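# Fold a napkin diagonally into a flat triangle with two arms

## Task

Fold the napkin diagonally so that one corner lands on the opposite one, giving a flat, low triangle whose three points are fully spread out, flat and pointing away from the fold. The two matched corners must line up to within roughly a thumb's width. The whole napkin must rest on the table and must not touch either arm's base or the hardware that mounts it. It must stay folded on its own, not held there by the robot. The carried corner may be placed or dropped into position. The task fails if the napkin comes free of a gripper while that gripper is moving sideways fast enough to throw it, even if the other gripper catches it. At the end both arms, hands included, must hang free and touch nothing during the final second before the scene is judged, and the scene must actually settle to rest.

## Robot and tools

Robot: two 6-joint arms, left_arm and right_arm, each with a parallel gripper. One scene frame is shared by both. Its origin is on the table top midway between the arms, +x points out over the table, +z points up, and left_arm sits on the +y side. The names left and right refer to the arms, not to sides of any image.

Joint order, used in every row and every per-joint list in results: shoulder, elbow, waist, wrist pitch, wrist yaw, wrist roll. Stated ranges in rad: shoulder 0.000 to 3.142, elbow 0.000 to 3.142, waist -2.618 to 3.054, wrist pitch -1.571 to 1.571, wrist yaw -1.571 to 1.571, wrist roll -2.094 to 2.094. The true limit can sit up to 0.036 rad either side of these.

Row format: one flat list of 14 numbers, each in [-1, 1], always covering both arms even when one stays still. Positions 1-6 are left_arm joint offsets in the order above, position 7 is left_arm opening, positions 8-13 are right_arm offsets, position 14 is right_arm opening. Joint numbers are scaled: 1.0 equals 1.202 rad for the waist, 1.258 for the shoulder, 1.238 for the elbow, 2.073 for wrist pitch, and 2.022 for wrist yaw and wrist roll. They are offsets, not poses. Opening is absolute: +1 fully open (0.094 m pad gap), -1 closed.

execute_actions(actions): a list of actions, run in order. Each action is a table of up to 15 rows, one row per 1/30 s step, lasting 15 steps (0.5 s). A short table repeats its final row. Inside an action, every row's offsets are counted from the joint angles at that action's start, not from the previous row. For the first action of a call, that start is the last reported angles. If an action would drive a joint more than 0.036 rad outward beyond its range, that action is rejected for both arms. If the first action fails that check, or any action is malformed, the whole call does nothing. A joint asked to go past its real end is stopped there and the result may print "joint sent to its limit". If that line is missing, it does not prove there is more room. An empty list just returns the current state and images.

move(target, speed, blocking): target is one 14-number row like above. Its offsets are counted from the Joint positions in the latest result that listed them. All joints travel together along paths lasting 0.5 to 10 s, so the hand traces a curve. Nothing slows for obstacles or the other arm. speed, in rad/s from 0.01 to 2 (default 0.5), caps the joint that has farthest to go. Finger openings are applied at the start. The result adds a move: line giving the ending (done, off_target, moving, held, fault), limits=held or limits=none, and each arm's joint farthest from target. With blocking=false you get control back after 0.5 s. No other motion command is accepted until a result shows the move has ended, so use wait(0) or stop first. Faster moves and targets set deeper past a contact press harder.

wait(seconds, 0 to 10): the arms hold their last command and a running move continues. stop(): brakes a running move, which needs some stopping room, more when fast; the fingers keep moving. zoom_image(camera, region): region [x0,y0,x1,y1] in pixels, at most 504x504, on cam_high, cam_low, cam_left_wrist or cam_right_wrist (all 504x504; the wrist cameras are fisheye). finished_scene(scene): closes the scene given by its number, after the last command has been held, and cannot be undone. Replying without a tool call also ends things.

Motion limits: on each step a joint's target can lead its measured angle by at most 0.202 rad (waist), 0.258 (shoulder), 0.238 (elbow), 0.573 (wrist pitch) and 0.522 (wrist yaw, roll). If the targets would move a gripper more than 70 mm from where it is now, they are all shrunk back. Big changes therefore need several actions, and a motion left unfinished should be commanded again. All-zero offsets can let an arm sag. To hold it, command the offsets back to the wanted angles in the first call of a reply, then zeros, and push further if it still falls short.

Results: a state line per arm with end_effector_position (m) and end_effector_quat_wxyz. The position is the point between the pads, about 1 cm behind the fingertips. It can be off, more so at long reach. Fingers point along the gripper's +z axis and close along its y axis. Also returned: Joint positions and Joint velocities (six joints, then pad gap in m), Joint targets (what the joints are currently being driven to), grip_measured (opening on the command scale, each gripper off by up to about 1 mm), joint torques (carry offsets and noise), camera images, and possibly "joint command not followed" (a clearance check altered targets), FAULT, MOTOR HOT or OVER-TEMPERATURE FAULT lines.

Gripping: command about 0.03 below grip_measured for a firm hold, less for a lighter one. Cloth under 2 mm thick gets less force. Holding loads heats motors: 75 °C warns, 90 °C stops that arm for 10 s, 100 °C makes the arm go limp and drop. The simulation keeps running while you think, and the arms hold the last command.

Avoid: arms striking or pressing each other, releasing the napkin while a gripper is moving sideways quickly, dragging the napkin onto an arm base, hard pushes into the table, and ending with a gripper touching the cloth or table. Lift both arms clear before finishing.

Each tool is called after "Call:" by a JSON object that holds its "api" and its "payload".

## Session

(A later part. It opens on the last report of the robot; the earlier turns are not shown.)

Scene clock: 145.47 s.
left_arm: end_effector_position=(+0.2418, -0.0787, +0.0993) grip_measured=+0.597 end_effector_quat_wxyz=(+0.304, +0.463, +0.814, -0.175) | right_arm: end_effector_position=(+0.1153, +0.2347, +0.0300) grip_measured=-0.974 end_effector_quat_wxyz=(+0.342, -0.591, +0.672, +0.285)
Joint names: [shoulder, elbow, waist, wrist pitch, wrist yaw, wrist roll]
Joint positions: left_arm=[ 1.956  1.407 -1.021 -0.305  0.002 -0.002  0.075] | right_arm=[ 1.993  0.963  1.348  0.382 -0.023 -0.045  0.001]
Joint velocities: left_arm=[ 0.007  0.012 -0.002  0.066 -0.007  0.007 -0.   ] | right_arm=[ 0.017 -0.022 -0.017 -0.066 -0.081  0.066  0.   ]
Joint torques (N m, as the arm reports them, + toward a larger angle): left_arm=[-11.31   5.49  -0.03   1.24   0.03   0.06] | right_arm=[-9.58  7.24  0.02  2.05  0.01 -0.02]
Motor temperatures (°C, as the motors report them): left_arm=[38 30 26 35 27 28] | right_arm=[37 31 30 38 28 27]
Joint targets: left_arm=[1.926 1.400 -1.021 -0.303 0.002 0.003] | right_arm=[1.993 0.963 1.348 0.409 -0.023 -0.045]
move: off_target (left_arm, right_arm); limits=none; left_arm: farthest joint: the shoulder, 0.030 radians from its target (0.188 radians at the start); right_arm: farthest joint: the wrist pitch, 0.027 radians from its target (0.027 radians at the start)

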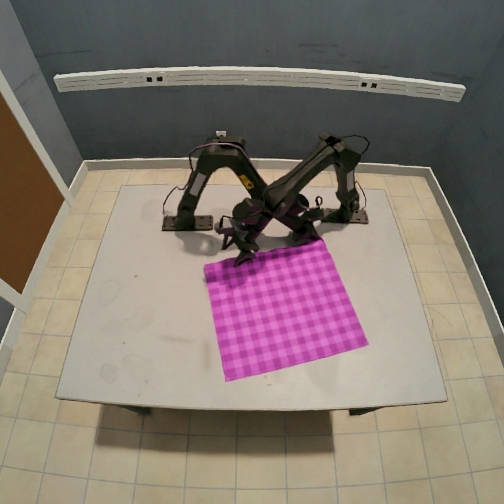

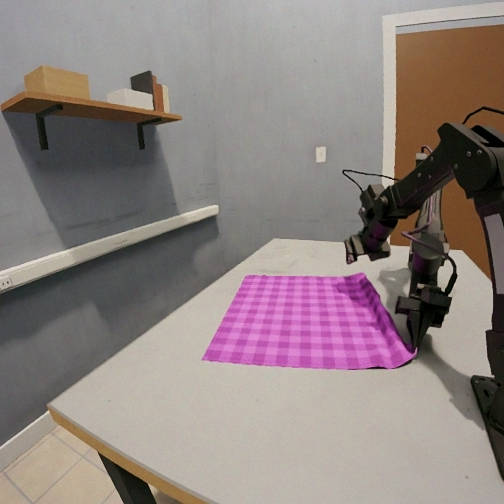

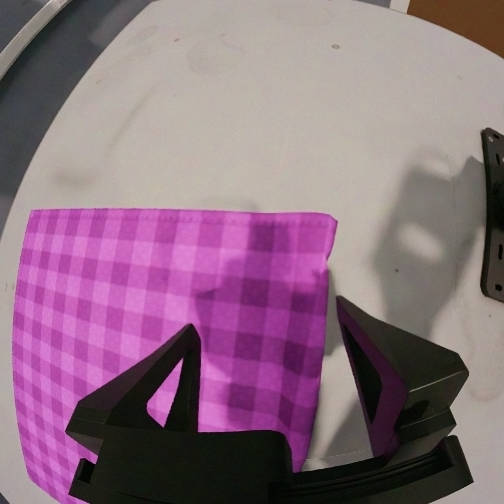

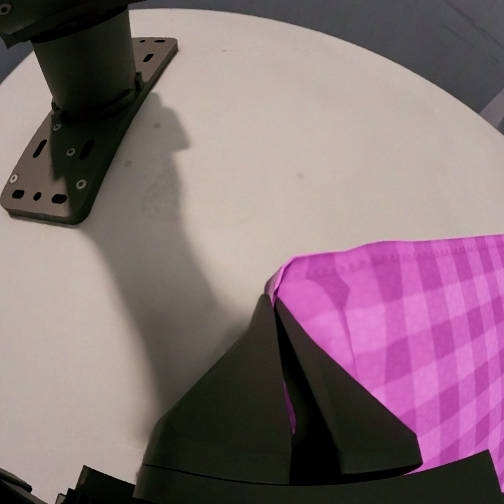

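Call:
{"api": "move", "payload": {"target": [0.22,0.172,0.10,0.10,0,0,-1, 0,0,0,0.013,0,0,-1], "speed": 0.25}}

Call:
{"api": "move", "payload": {"target": [0.055,0,0,0,0,0,-1, 0,0,0,0.013,0,0,-1], "speed": 0.05}}

Call:
{"api": "move", "payload": {"target": [0.012,0,0.06,-0.005,0,0,-1, 0,0,0,0.013,0,0,-1], "speed": 0.05}}

Call:
{"api": "zoom_image", "payload": {"camera": "cam_high", "region": [170, 220, 390, 400]}}

Scene clock: 148.17 s.
left_arm: end_effector_position=(+0.3342, -0.1003, +0.0498) grip_measured=-0.996 end_effector_quat_wxyz=(+0.347, +0.409, +0.826, -0.173) | right_arm: end_effector_position=(+0.1153, +0.2347, +0.0300) grip_measured=-0.974 end_effector_quat_wxyz=(+0.342, -0.591, +0.672, +0.285)
Joint names: [shoulder, elbow, waist, wrist pitch, wrist yaw, wrist roll]
Joint positions: left_arm=[ 2.241  1.586 -0.905 -0.119  0.002 -0.001  0.   ] | right_arm=[ 1.993  0.963  1.348  0.382 -0.023 -0.045  0.001]
Joint velocities: left_arm=[ 0.002 -0.007 -0.027  0.022  0.037 -0.007  0.   ] | right_arm=[-0.022 -0.022 -0.012 -0.007  0.007  0.007  0.   ]
Joint torques (N m, as the arm reports them, + toward a larger angle): left_arm=[-11.69   8.55   0.46   1.48   0.     0.  ] | right_arm=[-9.58  7.24  0.03  2.05  0.01 -0.02]
Motor temperatures (°C, as the motors report them): left_arm=[38 30 26 36 27 28] | right_arm=[37 31 30 38 28 27]
Joint targets: left_arm=[2.232 1.620 -0.901 -0.098 0.002 -0.002] | right_arm=[1.993 0.963 1.348 0.409 -0.023 -0.045]
move: off_target (left_arm, right_arm); limits=none; left_arm: farthest joint: the elbow, 0.034 radians from its target (0.213 radians at the start); right_arm: farthest joint: the wrist pitch, 0.027 radians from its target (0.027 radians at the start)

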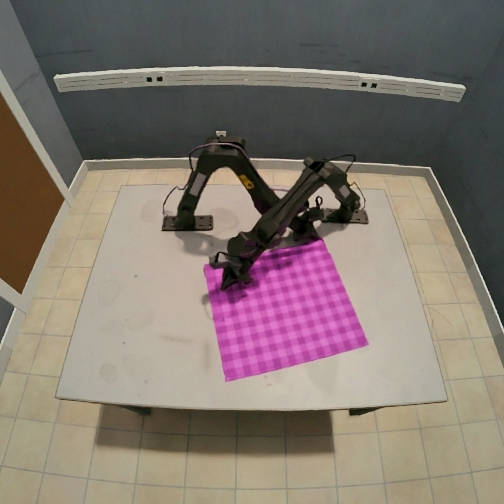

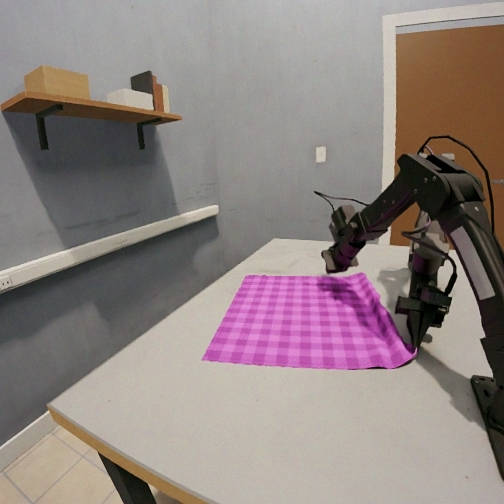

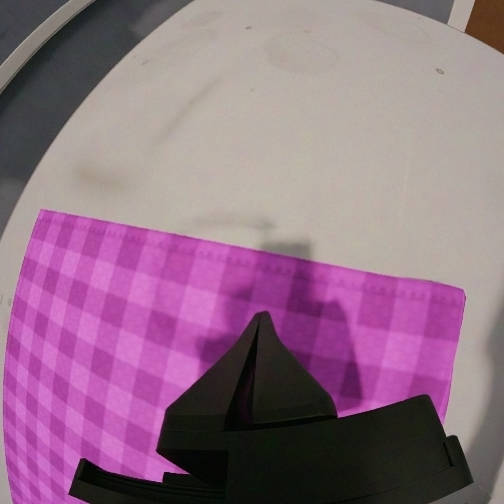

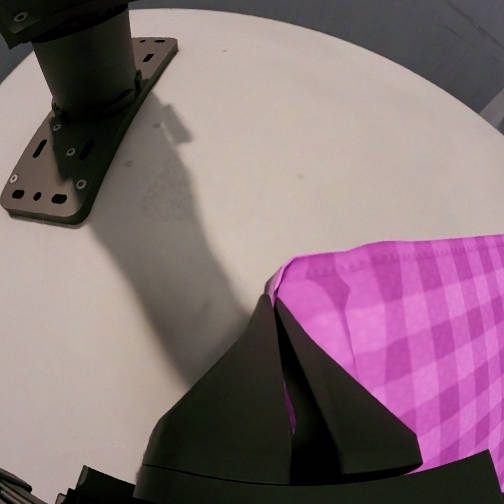

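Scene clock: 149.83 s.
left_arm: end_effector_position=(+0.3321, -0.0975, +0.0207) grip_measured=-0.996 end_effector_quat_wxyz=(+0.327, +0.413, +0.834, -0.163) | right_arm: end_effector_position=(+0.1153, +0.2347, +0.0300) grip_measured=-0.974 end_effector_quat_wxyz=(+0.342, -0.591, +0.672, +0.285)
Joint names: [shoulder, elbow, waist, wrist pitch, wrist yaw, wrist roll]
Joint positions: left_arm=[ 2.294  1.586 -0.905 -0.113  0.002 -0.001  0.   ] | right_arm=[ 1.993  0.963  1.348  0.382 -0.023 -0.045  0.001]
Joint velocities: left_arm=[ 0.002  0.007  0.012 -0.066  0.022 -0.037 -0.   ] | right_arm=[-0.017  0.017 -0.007  0.007 -0.037 -0.007 -0.   ]
Joint torques (N m, as the arm reports them, + toward a larger angle): left_arm=[-10.13   5.72  -0.03   1.21   0.     0.01] | right_arm=[-9.59  7.23  0.03  2.05  0.01 -0.02]
Motor temperatures (°C, as the motors report them): left_arm=[38 30 26 36 27 28] | right_arm=[37 31 30 38 28 27]
Joint targets: left_arm=[2.310 1.586 -0.905 -0.119 0.002 -0.001] | right_arm=[1.993 0.963 1.348 0.409 -0.023 -0.045]
move: off_target (right_arm); limits=none; left_arm: farthest joint: the shoulder, 0.016 radians from its target (0.069 radians at the start); right_arm: farthest joint: the wrist pitch, 0.027 radians from its target (0.027 radians at the start)

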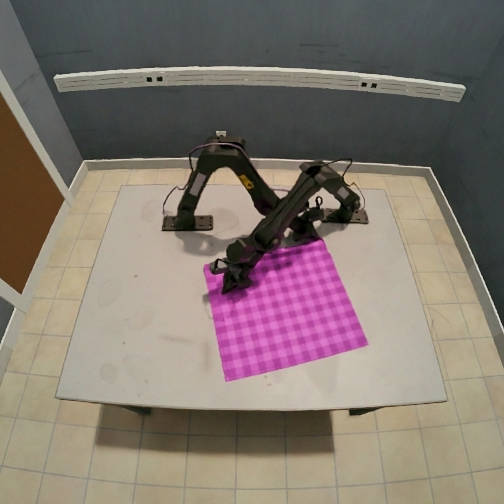

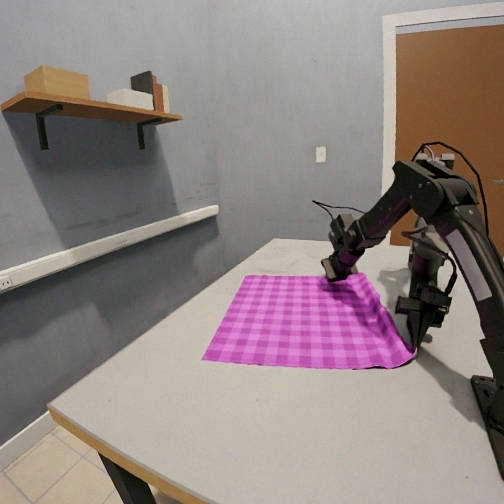

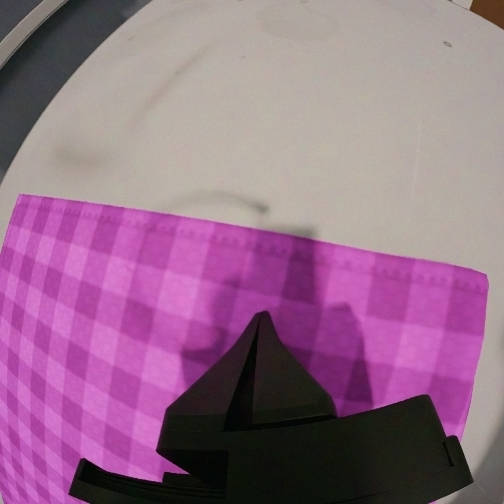

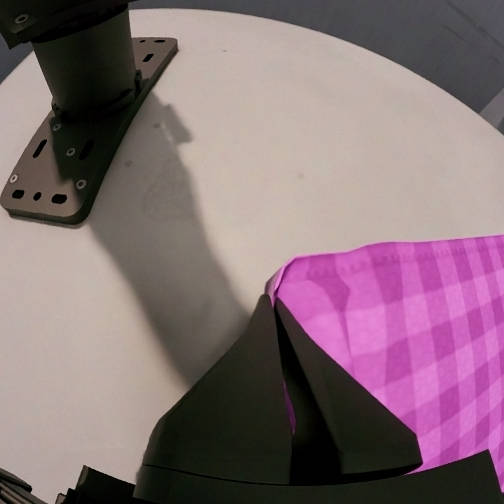

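Scene clock: 151.60 s.
left_arm: end_effector_position=(+0.3598, -0.0757, +0.0212) grip_measured=-0.996 end_effector_quat_wxyz=(+0.333, +0.388, +0.845, -0.155) | right_arm: end_effector_position=(+0.1153, +0.2347, +0.0300) grip_measured=-0.974 end_effector_quat_wxyz=(+0.342, -0.591, +0.672, +0.285)
Joint names: [shoulder, elbow, waist, wrist pitch, wrist yaw, wrist roll]
Joint positions: left_arm=[ 2.294  1.586 -0.844 -0.111  0.006 -0.001  0.   ] | right_arm=[ 1.993  0.963  1.348  0.382 -0.023 -0.045  0.001]
Joint velocities: left_arm=[ 0.007 -0.012  0.017  0.051  0.037  0.007  0.002] | right_arm=[ 0.007 -0.017 -0.007  0.037 -0.051  0.007 -0.   ]
Joint torques (N m, as the arm reports them, + toward a larger angle): left_arm=[-10.17   5.76   0.9    1.11  -0.04  -0.01] | right_arm=[-9.59  7.24  0.02  2.05  0.01 -0.02]
Motor temperatures (°C, as the motors report them): left_arm=[38 30 26 35 27 28] | right_arm=[37 31 30 38 28 27]
Joint targets: left_arm=[2.309 1.586 -0.833 -0.124 0.002 -0.001] | right_arm=[1.993 0.963 1.348 0.409 -0.023 -0.045]
move: off_target (right_arm); limits=none; left_arm: farthest joint: the shoulder, 0.015 radians from its target (0.015 radians at the start); right_arm: farthest joint: the wrist pitch, 0.027 radians from its target (0.027 radians at the start)

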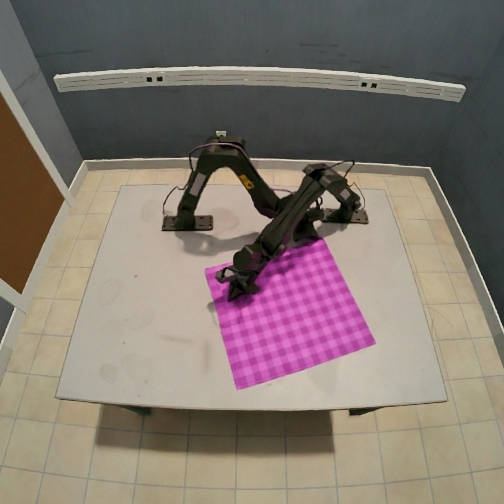

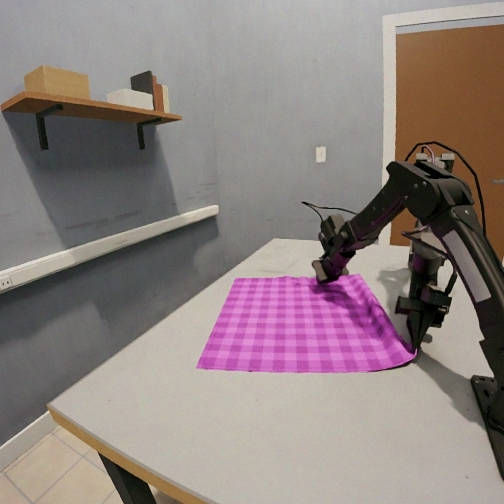

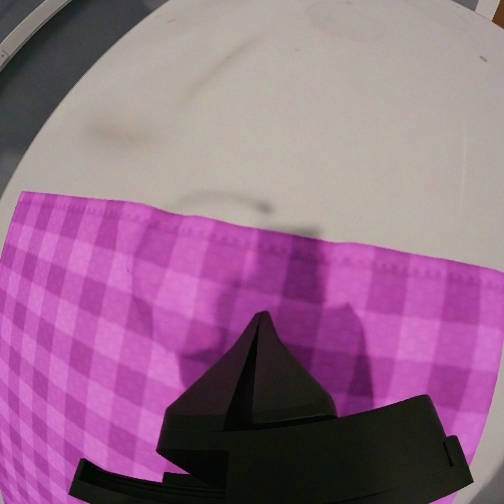

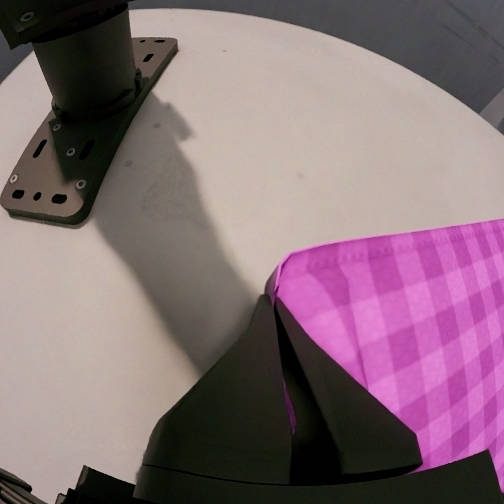

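Region (170, 220, 390, 400) of cam_high's 504x504 image, scaled by 2.291, with more detail than that image has; it fills the top 412 rows of this view, and the rest is white.

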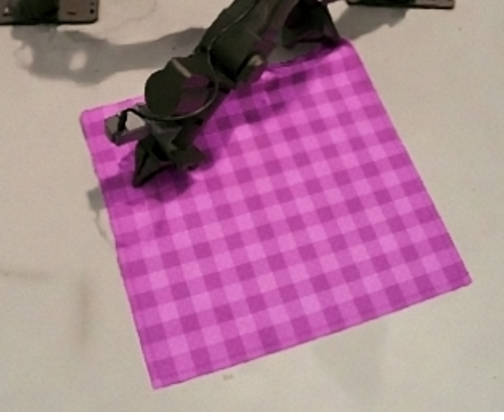

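Call:
{"api": "move", "payload": {"target": [0.012,0,-0.07,-0.006,0,0,-1, 0,0,0,0.013,0,0,-1], "speed": 0.05}}

Call:
{"api": "move", "payload": {"target": [-0.15,0,0,0,0,0,-1, 0,0,0,0.013,0,0,-1], "speed": 0.2}}

Call:
{"api": "move", "payload": {"target": [-0.9,-0.44,1,0,0,0,-1, 0,0,0,0.013,0,0,-1], "speed": 0.6}}

Call:
{"api": "zoom_image", "payload": {"camera": "cam_high", "region": [170, 220, 390, 400]}}

Scene clock: 155.03 s.
left_arm: end_effector_position=(+0.3272, -0.1021, +0.0214) grip_measured=-0.996 end_effector_quat_wxyz=(+0.328, +0.418, +0.831, -0.165) | right_arm: end_effector_position=(+0.1153, +0.2347, +0.0300) grip_measured=-0.974 end_effector_quat_wxyz=(+0.342, -0.591, +0.672, +0.285)
Joint names: [shoulder, elbow, waist, wrist pitch, wrist yaw, wrist roll]
Joint positions: left_arm=[ 2.294  1.586 -0.917 -0.11  -0.001 -0.001  0.   ] | right_arm=[ 1.993  0.963  1.348  0.382 -0.023 -0.045  0.001]
Joint velocities: left_arm=[-0.007 -0.002  0.002 -0.022  0.007  0.037 -0.   ] | right_arm=[-0.002 -0.002 -0.012 -0.037  0.022 -0.022  0.   ]
Joint torques (N m, as the arm reports them, + toward a larger angle): left_arm=[-10.19   5.83  -0.86   1.14   0.05   0.02] | right_arm=[-9.58  7.24  0.04  2.05  0.01 -0.02]
Motor temperatures (°C, as the motors report them): left_arm=[38 30 26 35 27 28] | right_arm=[37 31 30 38 28 27]
Joint targets: left_arm=[2.309 1.586 -0.928 -0.123 0.005 -0.001] | right_arm=[1.993 0.963 1.348 0.409 -0.023 -0.045]
move: off_target (right_arm); limits=none; left_arm: farthest joint: the shoulder, 0.015 radians from its target (0.015 radians at the start); right_arm: farthest joint: the wrist pitch, 0.027 radians from its target (0.027 radians at the start)

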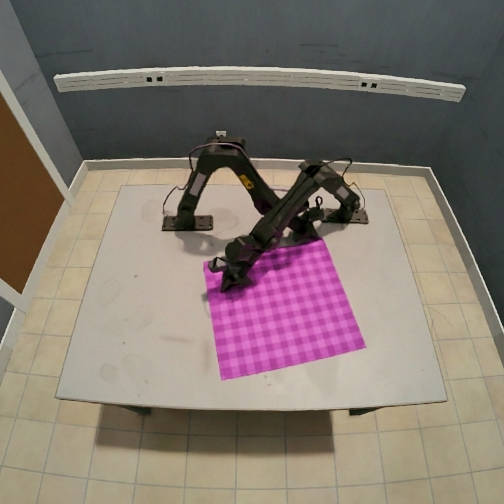

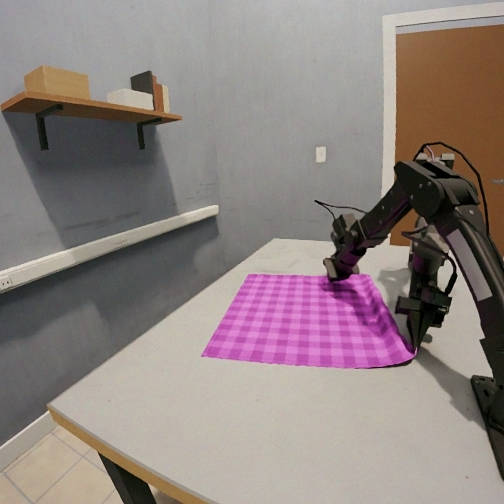

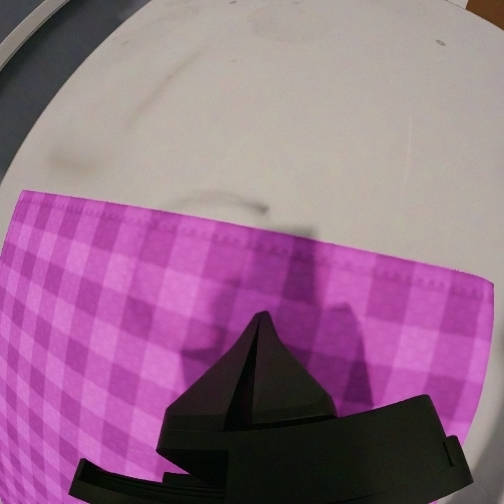

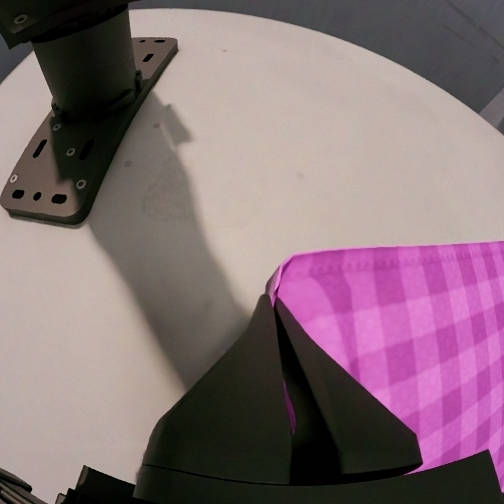

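Scene clock: 156.37 s.
left_arm: end_effector_position=(+0.3314, -0.1076, +0.1135) grip_measured=-0.996 end_effector_quat_wxyz=(+0.392, +0.403, +0.803, -0.197) | right_arm: end_effector_position=(+0.1153, +0.2347, +0.0300) grip_measured=-0.974 end_effector_quat_wxyz=(+0.342, -0.591, +0.672, +0.285)
Joint names: [shoulder, elbow, waist, wrist pitch, wrist yaw, wrist roll]
Joint positions: left_arm=[ 2.131  1.586 -0.917 -0.118 -0.002 -0.001  0.   ] | right_arm=[ 1.993  0.963  1.348  0.382 -0.023 -0.045  0.001]
Joint velocities: left_arm=[-0.007 -0.002  0.002 -0.051 -0.066 -0.007 -0.001] | right_arm=[ 0.007  0.002 -0.002  0.081 -0.037  0.022  0.001]
Joint torques (N m, as the arm reports them, + toward a larger angle): left_arm=[-12.41   6.29   0.03   1.49   0.01   0.01] | right_arm=[-9.59  7.23  0.04  2.05  0.   -0.02]
Motor temperatures (°C, as the motors report them): left_arm=[38 30 26 35 27 28] | right_arm=[37 31 30 38 28 27]
Joint targets: left_arm=[2.105 1.586 -0.917 -0.110 -0.001 -0.001] | right_arm=[1.993 0.963 1.348 0.409 -0.023 -0.045]
move: off_target (left_arm, right_arm); limits=none; left_arm: farthest joint: the shoulder, 0.025 radians from its target (0.189 radians at the start); right_arm: farthest joint: the wrist pitch, 0.027 radians from its target (0.027 radians at the start)

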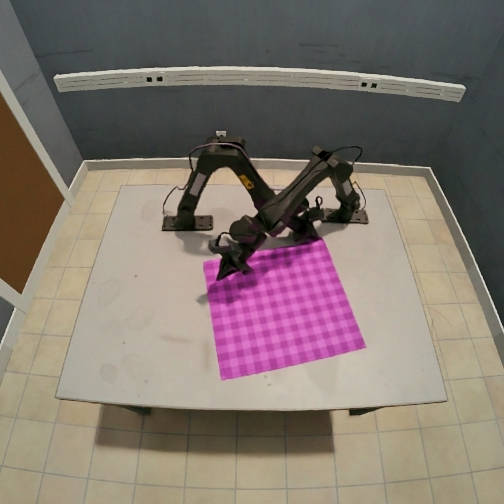

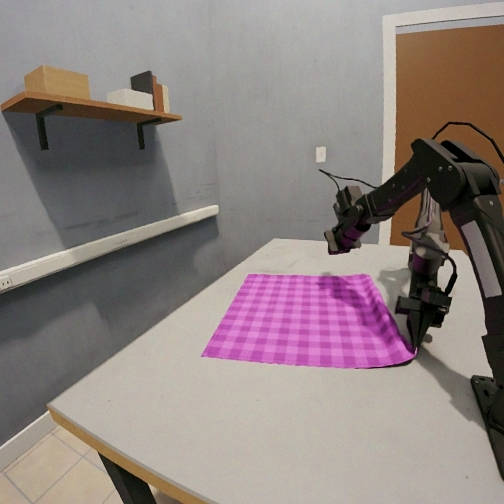

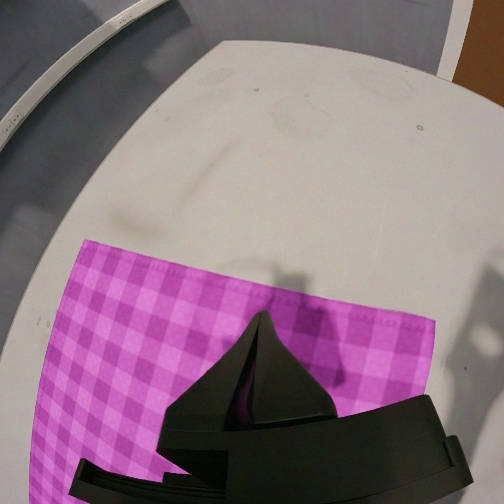

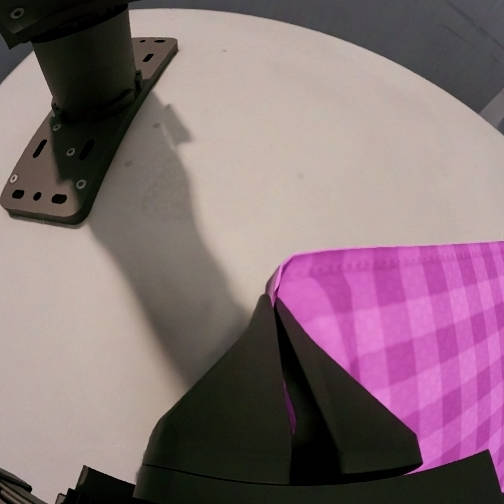

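Scene clock: 159.00 s.
left_arm: end_effector_position=(+0.3325, +0.4686, +0.3874) grip_measured=-0.996 end_effector_quat_wxyz=(+0.667, -0.099, +0.733, +0.089) | right_arm: end_effector_position=(+0.1153, +0.2347, +0.0300) grip_measured=-0.974 end_effector_quat_wxyz=(+0.342, -0.591, +0.672, +0.285)
Joint names: [shoulder, elbow, waist, wrist pitch, wrist yaw, wrist roll]
Joint positions: left_arm=[ 1.013  1.046  0.278 -0.127 -0.004 -0.001  0.   ] | right_arm=[ 1.993  0.963  1.348  0.382 -0.023 -0.045  0.001]
Joint velocities: left_arm=[-0.002 -0.002 -0.007  0.051 -0.066  0.007 -0.001] | right_arm=[ 0.007 -0.022  0.012  0.007 -0.051  0.022 -0.001]
Joint torques (N m, as the arm reports them, + toward a larger angle): left_arm=[-3.09  6.03  0.6   1.69  0.03  0.01] | right_arm=[-9.59  7.24  0.03  2.05  0.01 -0.02]
Motor temperatures (°C, as the motors report them): left_arm=[38 30 26 36 27 28] | right_arm=[37 31 30 38 28 27]
Joint targets: left_arm=[0.998 1.041 0.285 -0.118 -0.002 -0.001] | right_arm=[1.993 0.963 1.348 0.409 -0.023 -0.045]
move: off_target (right_arm); limits=none; left_arm: farthest joint: the shoulder, 0.014 radians from its target (1.132 radians at the start); right_arm: farthest joint: the wrist pitch, 0.027 radians from its target (0.027 radians at the start)

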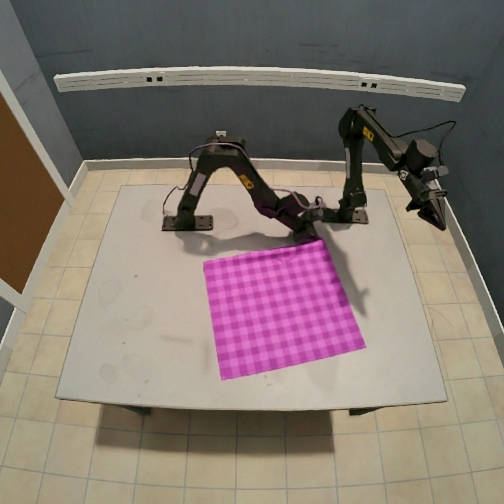

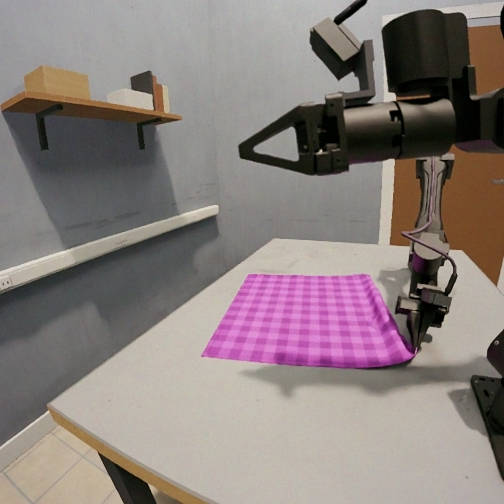

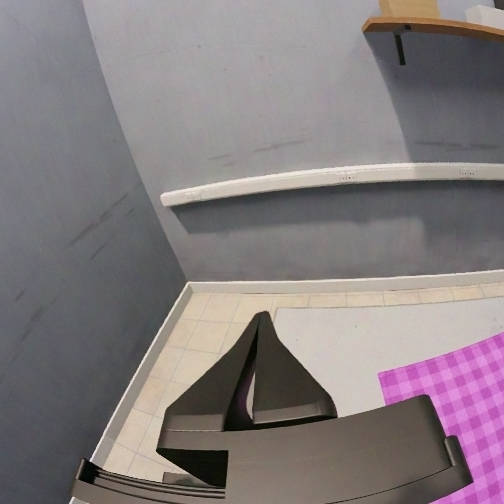

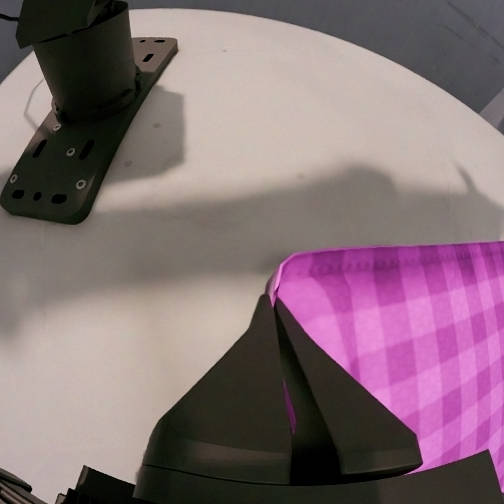

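Region (170, 220, 390, 400) of cam_high's 504x504 image, scaled by 2.291, with more detail than that image has; it fills the top 412 rows of this view, and the rest is white.

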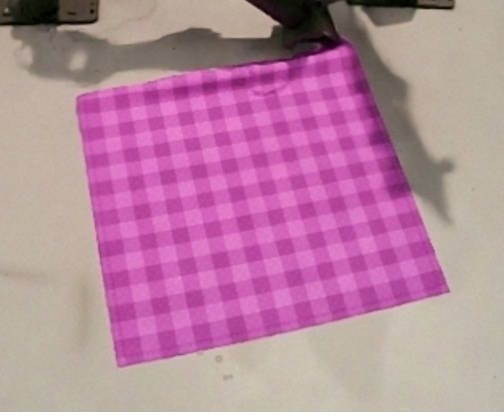

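Call:
{"api": "move", "payload": {"target": [0,0,0,0,0,0,-1, -0.2,0.297,-0.181,-0.388,0,0,-1], "speed": 0.3}}

Call:
{"api": "zoom_image", "payload": {"camera": "cam_high", "region": [170, 220, 390, 400]}}

Scene clock: 164.43 s.
left_arm: end_effector_position=(+0.3325, +0.4686, +0.3871) grip_measured=-0.996 end_effector_quat_wxyz=(+0.667, -0.099, +0.733, +0.089) | right_arm: end_effector_position=(+0.2063, +0.1793, +0.1266) grip_measured=-0.974 end_effector_quat_wxyz=(+0.278, -0.543, +0.770, +0.189)
Joint names: [shoulder, elbow, waist, wrist pitch, wrist yaw, wrist roll]
Joint positions: left_arm=[ 1.013  1.046  0.278 -0.128 -0.004 -0.001  0.   ] | right_arm=[ 1.772  1.299  1.137 -0.412 -0.023 -0.045  0.001]
Joint velocities: left_arm=[ 0.002  0.012  0.017 -0.081 -0.037 -0.037 -0.001] | right_arm=[ 0.007  0.017  0.007  0.007 -0.037 -0.022 -0.001]
Joint torques (N m, as the arm reports them, + toward a larger angle): left_arm=[-2.03  6.44  0.09  1.62 -0.01  0.01] | right_arm=[-11.09  11.33  -0.59   1.37   0.01  -0.02]
Motor temperatures (°C, as the motors report them): left_arm=[36 30 26 36 27 28] | right_arm=[37 31 30 38 28 27]
Joint targets: left_arm=[1.013 1.046 0.278 -0.127 -0.004 -0.001] | right_arm=[1.742 1.330 1.130 -0.422 -0.023 -0.045]
move: off_target (right_arm); limits=none; left_arm: farthest joint: the wrist pitch, 0.001 radians from its target (0.000 radians at the start); right_arm: farthest joint: the elbow, 0.032 radians from its target (0.368 radians at the start)

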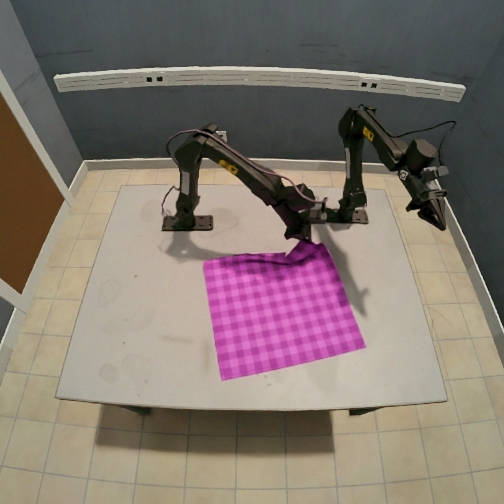

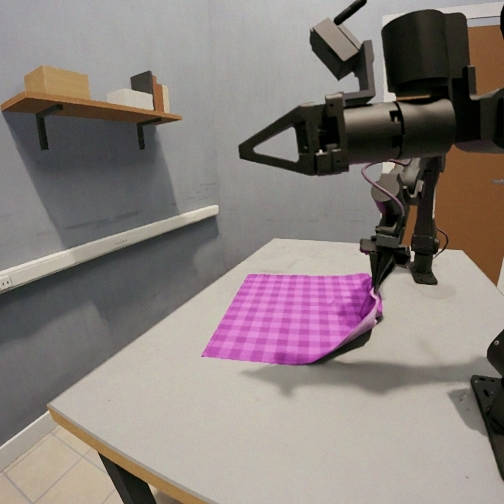

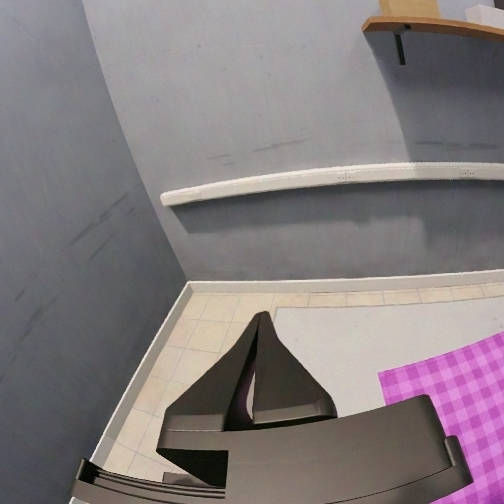

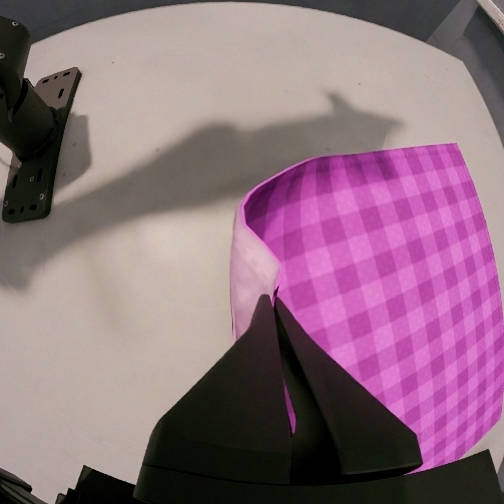

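Region (170, 220, 390, 400) of cam_high's 504x504 image, scaled by 2.291, with more detail than that image has; it fills the top 412 rows of this view, and the rest is white.

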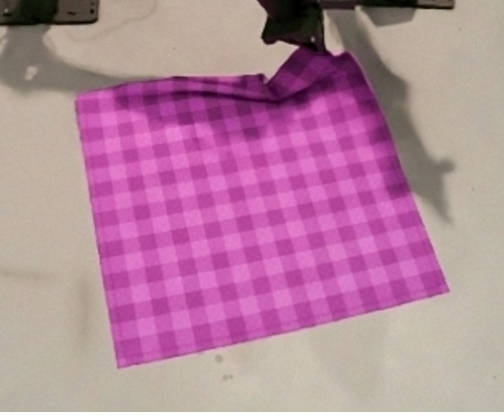

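Call:
{"api": "move", "payload": {"target": [0,0,0,0,0,0,-1, -0.183,0.083,-0.19,0,0,0,-1], "speed": 0.15}}

Call:
{"api": "zoom_image", "payload": {"camera": "cam_high", "region": [170, 220, 390, 400]}}

Scene clock: 168.03 s.
left_arm: end_effector_position=(+0.3324, +0.4686, +0.3866) grip_measured=-0.996 end_effector_quat_wxyz=(+0.666, -0.099, +0.734, +0.089) | right_arm: end_effector_position=(+0.2991, +0.1285, +0.2494) grip_measured=-0.974 end_effector_quat_wxyz=(+0.409, -0.429, +0.777, +0.211)
Joint names: [shoulder, elbow, waist, wrist pitch, wrist yaw, wrist roll]
Joint positions: left_arm=[ 1.013  1.046  0.278 -0.13  -0.004 -0.001  0.   ] | right_arm=[ 1.57   1.37   0.913 -0.414 -0.023 -0.045  0.001]
Joint velocities: left_arm=[-0.017 -0.002  0.012  0.022 -0.037 -0.007  0.001] | right_arm=[ 0.007 -0.007 -0.007  0.022  0.007 -0.022  0.   ]
Joint torques (N m, as the arm reports them, + toward a larger angle): left_arm=[-2.16  6.37  0.    1.63  0.02  0.01] | right_arm=[-9.45 11.83 -0.45  1.8   0.   -0.02]
Motor temperatures (°C, as the motors report them): left_arm=[35 31 26 37 27 28] | right_arm=[38 32 30 38 28 27]
Joint targets: left_arm=[1.013 1.046 0.278 -0.129 -0.004 -0.001] | right_arm=[1.542 1.402 0.908 -0.412 -0.023 -0.045]
move: off_target (right_arm); limits=none; left_arm: farthest joint: the wrist pitch, 0.002 radians from its target (0.000 radians at the start); right_arm: farthest joint: the elbow, 0.032 radians from its target (0.103 radians at the start)

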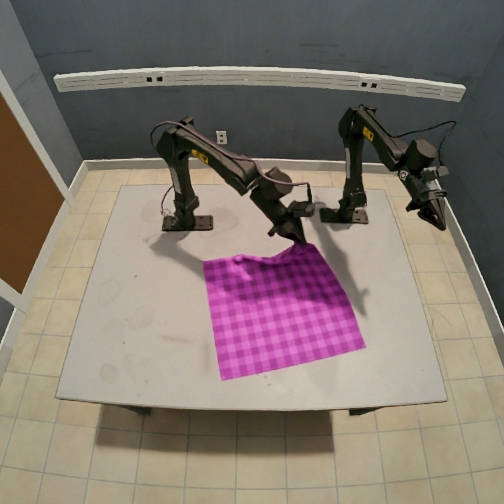

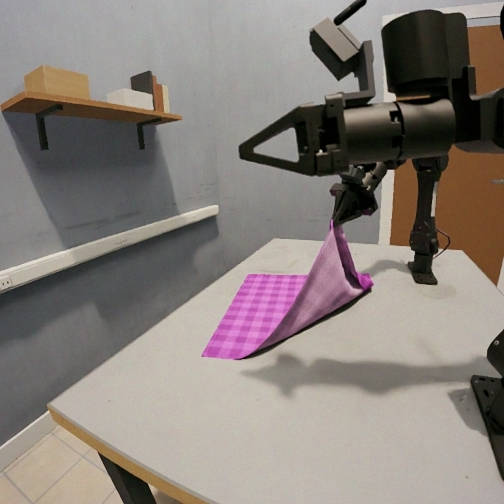

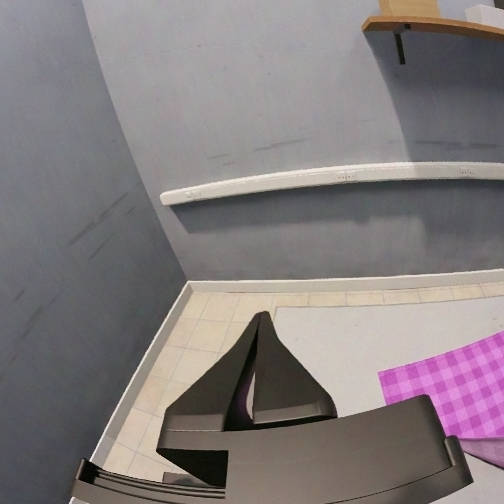

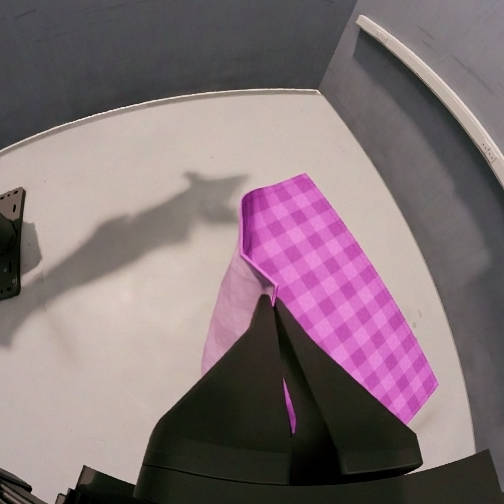

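Region (170, 220, 390, 400) of cam_high's 504x504 image, scaled by 2.291, with more detail than that image has; it fills the top 412 rows of this view, and the rest is white.

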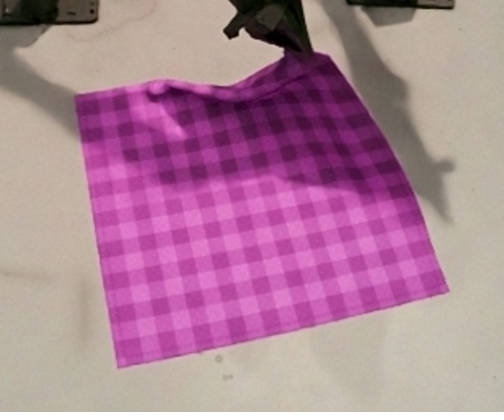

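Call:
{"api": "move", "payload": {"target": [0,0,0,0,0,0,-1, 0.31,0.526,-0.225,-0.295,0,0,-1], "speed": 0.25}}

Call:
{"api": "zoom_image", "payload": {"camera": "cam_high", "region": [170, 220, 390, 400]}}

Scene clock: 172.60 s.
left_arm: end_effector_position=(+0.3324, +0.4686, +0.3862) grip_measured=-0.996 end_effector_quat_wxyz=(+0.665, -0.099, +0.734, +0.089) | right_arm: end_effector_position=(+0.4109, +0.0594, +0.2202) grip_measured=-0.974 end_effector_quat_wxyz=(+0.267, -0.346, +0.894, +0.100)
Joint names: [shoulder, elbow, waist, wrist pitch, wrist yaw, wrist roll]
Joint positions: left_arm=[ 1.013  1.046  0.278 -0.132 -0.004 -0.001  0.   ] | right_arm=[ 1.962  1.985  0.648 -1.017 -0.023 -0.045  0.001]
Joint velocities: left_arm=[-0.017  0.012 -0.012 -0.037  0.022 -0.007  0.001] | right_arm=[ 0.002 -0.022 -0.022  0.066  0.007 -0.051 -0.   ]
Joint torques (N m, as the arm reports them, + toward a larger angle): left_arm=[-2.09  6.36 -0.01  1.63  0.    0.01] | right_arm=[-10.35  11.38  -0.54   1.22   0.    -0.02]
Motor temperatures (°C, as the motors report them): left_arm=[34 31 26 37 27 28] | right_arm=[37 32 30 37 28 27]
Joint targets: left_arm=[1.013 1.046 0.278 -0.130 -0.004 -0.001] | right_arm=[1.960 2.021 0.643 -1.025 -0.023 -0.045]
move: off_target (right_arm); limits=none; left_arm: farthest joint: the wrist pitch, 0.002 radians from its target (0.000 radians at the start); right_arm: farthest joint: the elbow, 0.036 radians from its target (0.651 radians at the start)

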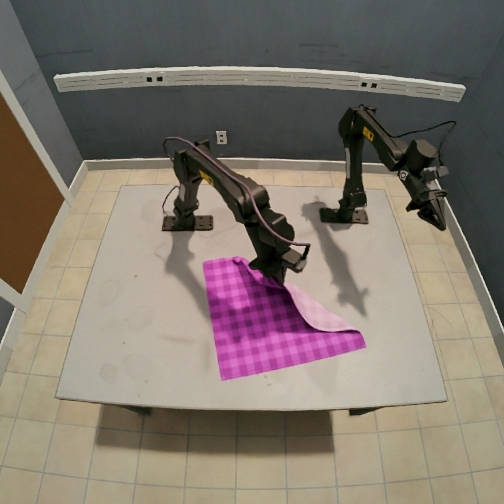

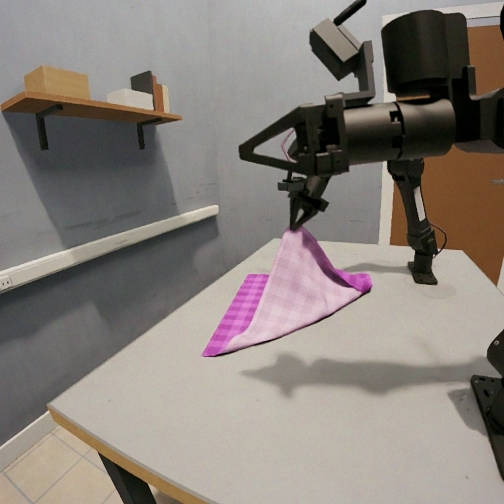

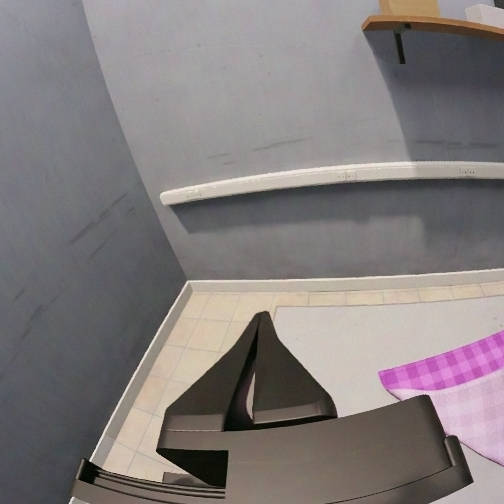

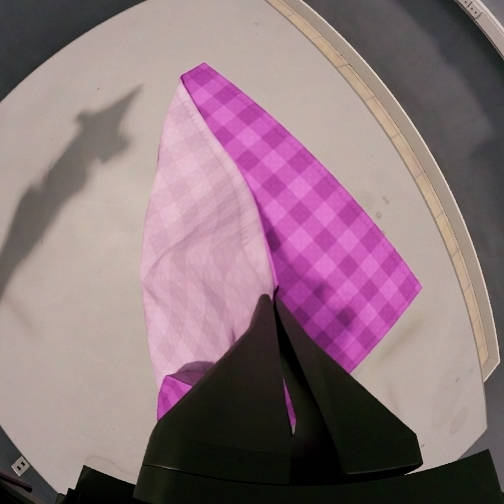

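Region (170, 220, 390, 400) of cam_high's 504x504 image, scaled by 2.291, with more detail than that image has; it fills the top 412 rows of this view, and the rest is white.

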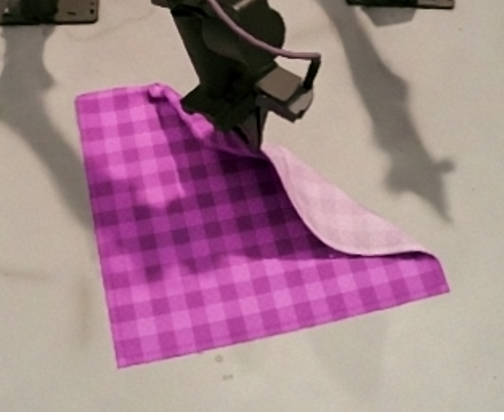

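Call:
{"api": "move", "payload": {"target": [0,0,0,0,0,0,-1, 0.06,-0.133,-0.17,0.148,0,0,-1], "speed": 0.15}}

Call:
{"api": "zoom_image", "payload": {"camera": "cam_low", "region": [190, 220, 410, 370]}}

Scene clock: 176.47 s.
left_arm: end_effector_position=(+0.3323, +0.4686, +0.3857) grip_measured=-0.996 end_effector_quat_wxyz=(+0.665, -0.099, +0.735, +0.089) | right_arm: end_effector_position=(+0.4975, -0.0067, +0.1557) grip_measured=-0.974 end_effector_quat_wxyz=(+0.291, -0.254, +0.919, +0.077)
Joint names: [shoulder, elbow, waist, wrist pitch, wrist yaw, wrist roll]
Joint positions: left_arm=[ 1.013  1.046  0.278 -0.134 -0.004 -0.001  0.   ] | right_arm=[ 2.042  1.823  0.449 -0.742 -0.023 -0.045  0.001]
Joint velocities: left_arm=[ 0.002 -0.002 -0.002 -0.037 -0.022  0.037 -0.   ] | right_arm=[-0.012 -0.022 -0.012 -0.022 -0.051  0.037 -0.   ]
Joint torques (N m, as the arm reports them, + toward a larger angle): left_arm=[-2.08  6.41 -0.04  1.64  0.01  0.01] | right_arm=[-11.56   8.39  -0.45   1.7    0.    -0.02]
Motor temperatures (°C, as the motors report them): left_arm=[33 31 26 37 27 28] | right_arm=[38 32 30 37 28 27]
Joint targets: left_arm=[1.013 1.046 0.278 -0.132 -0.004 -0.001] | right_arm=[2.037 1.821 0.444 -0.710 -0.023 -0.045]
move: off_target (right_arm); limits=none; left_arm: farthest joint: the wrist pitch, 0.002 radians from its target (0.000 radians at the start); right_arm: farthest joint: the wrist pitch, 0.031 radians from its target (0.306 radians at the start)

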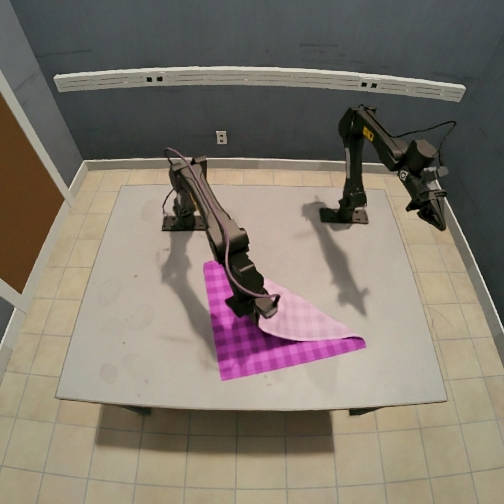

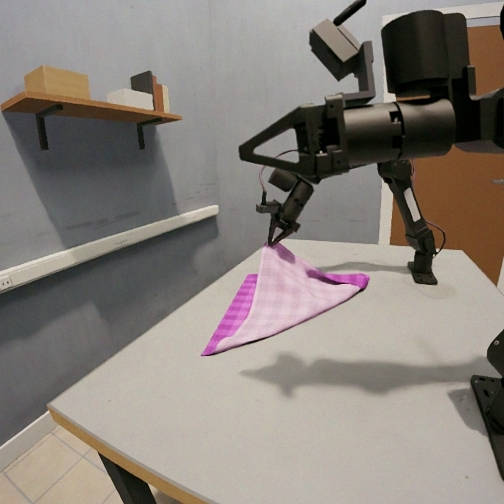

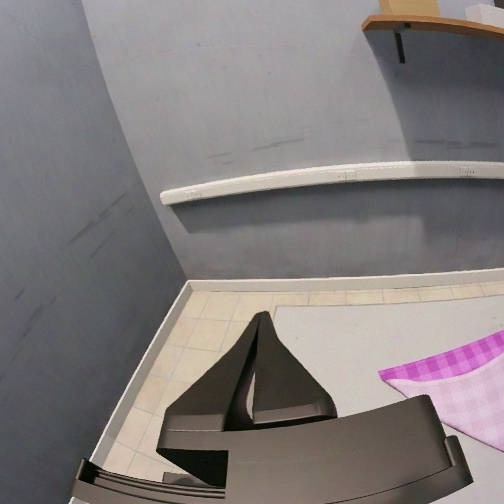

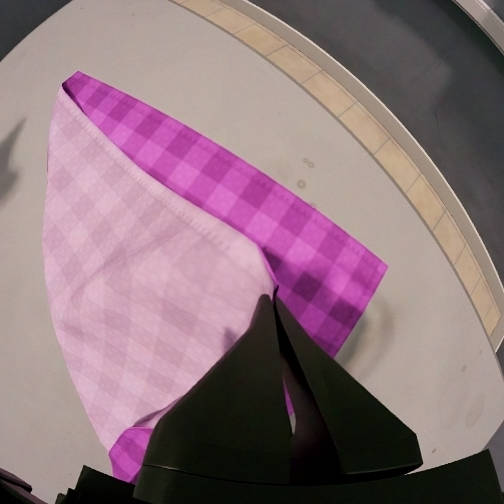

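Region (190, 220, 410, 370) of cam_low's 504x504 image, scaled by 2.291, with more detail than that image has; it fills the top 344 rows of this view, and the rest is white.

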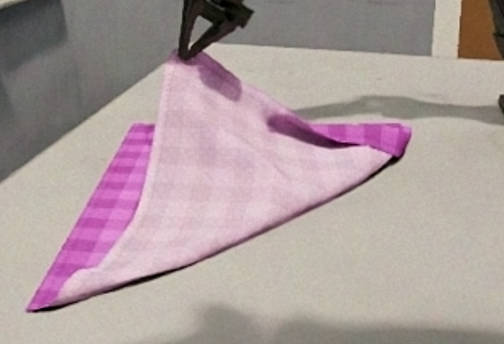

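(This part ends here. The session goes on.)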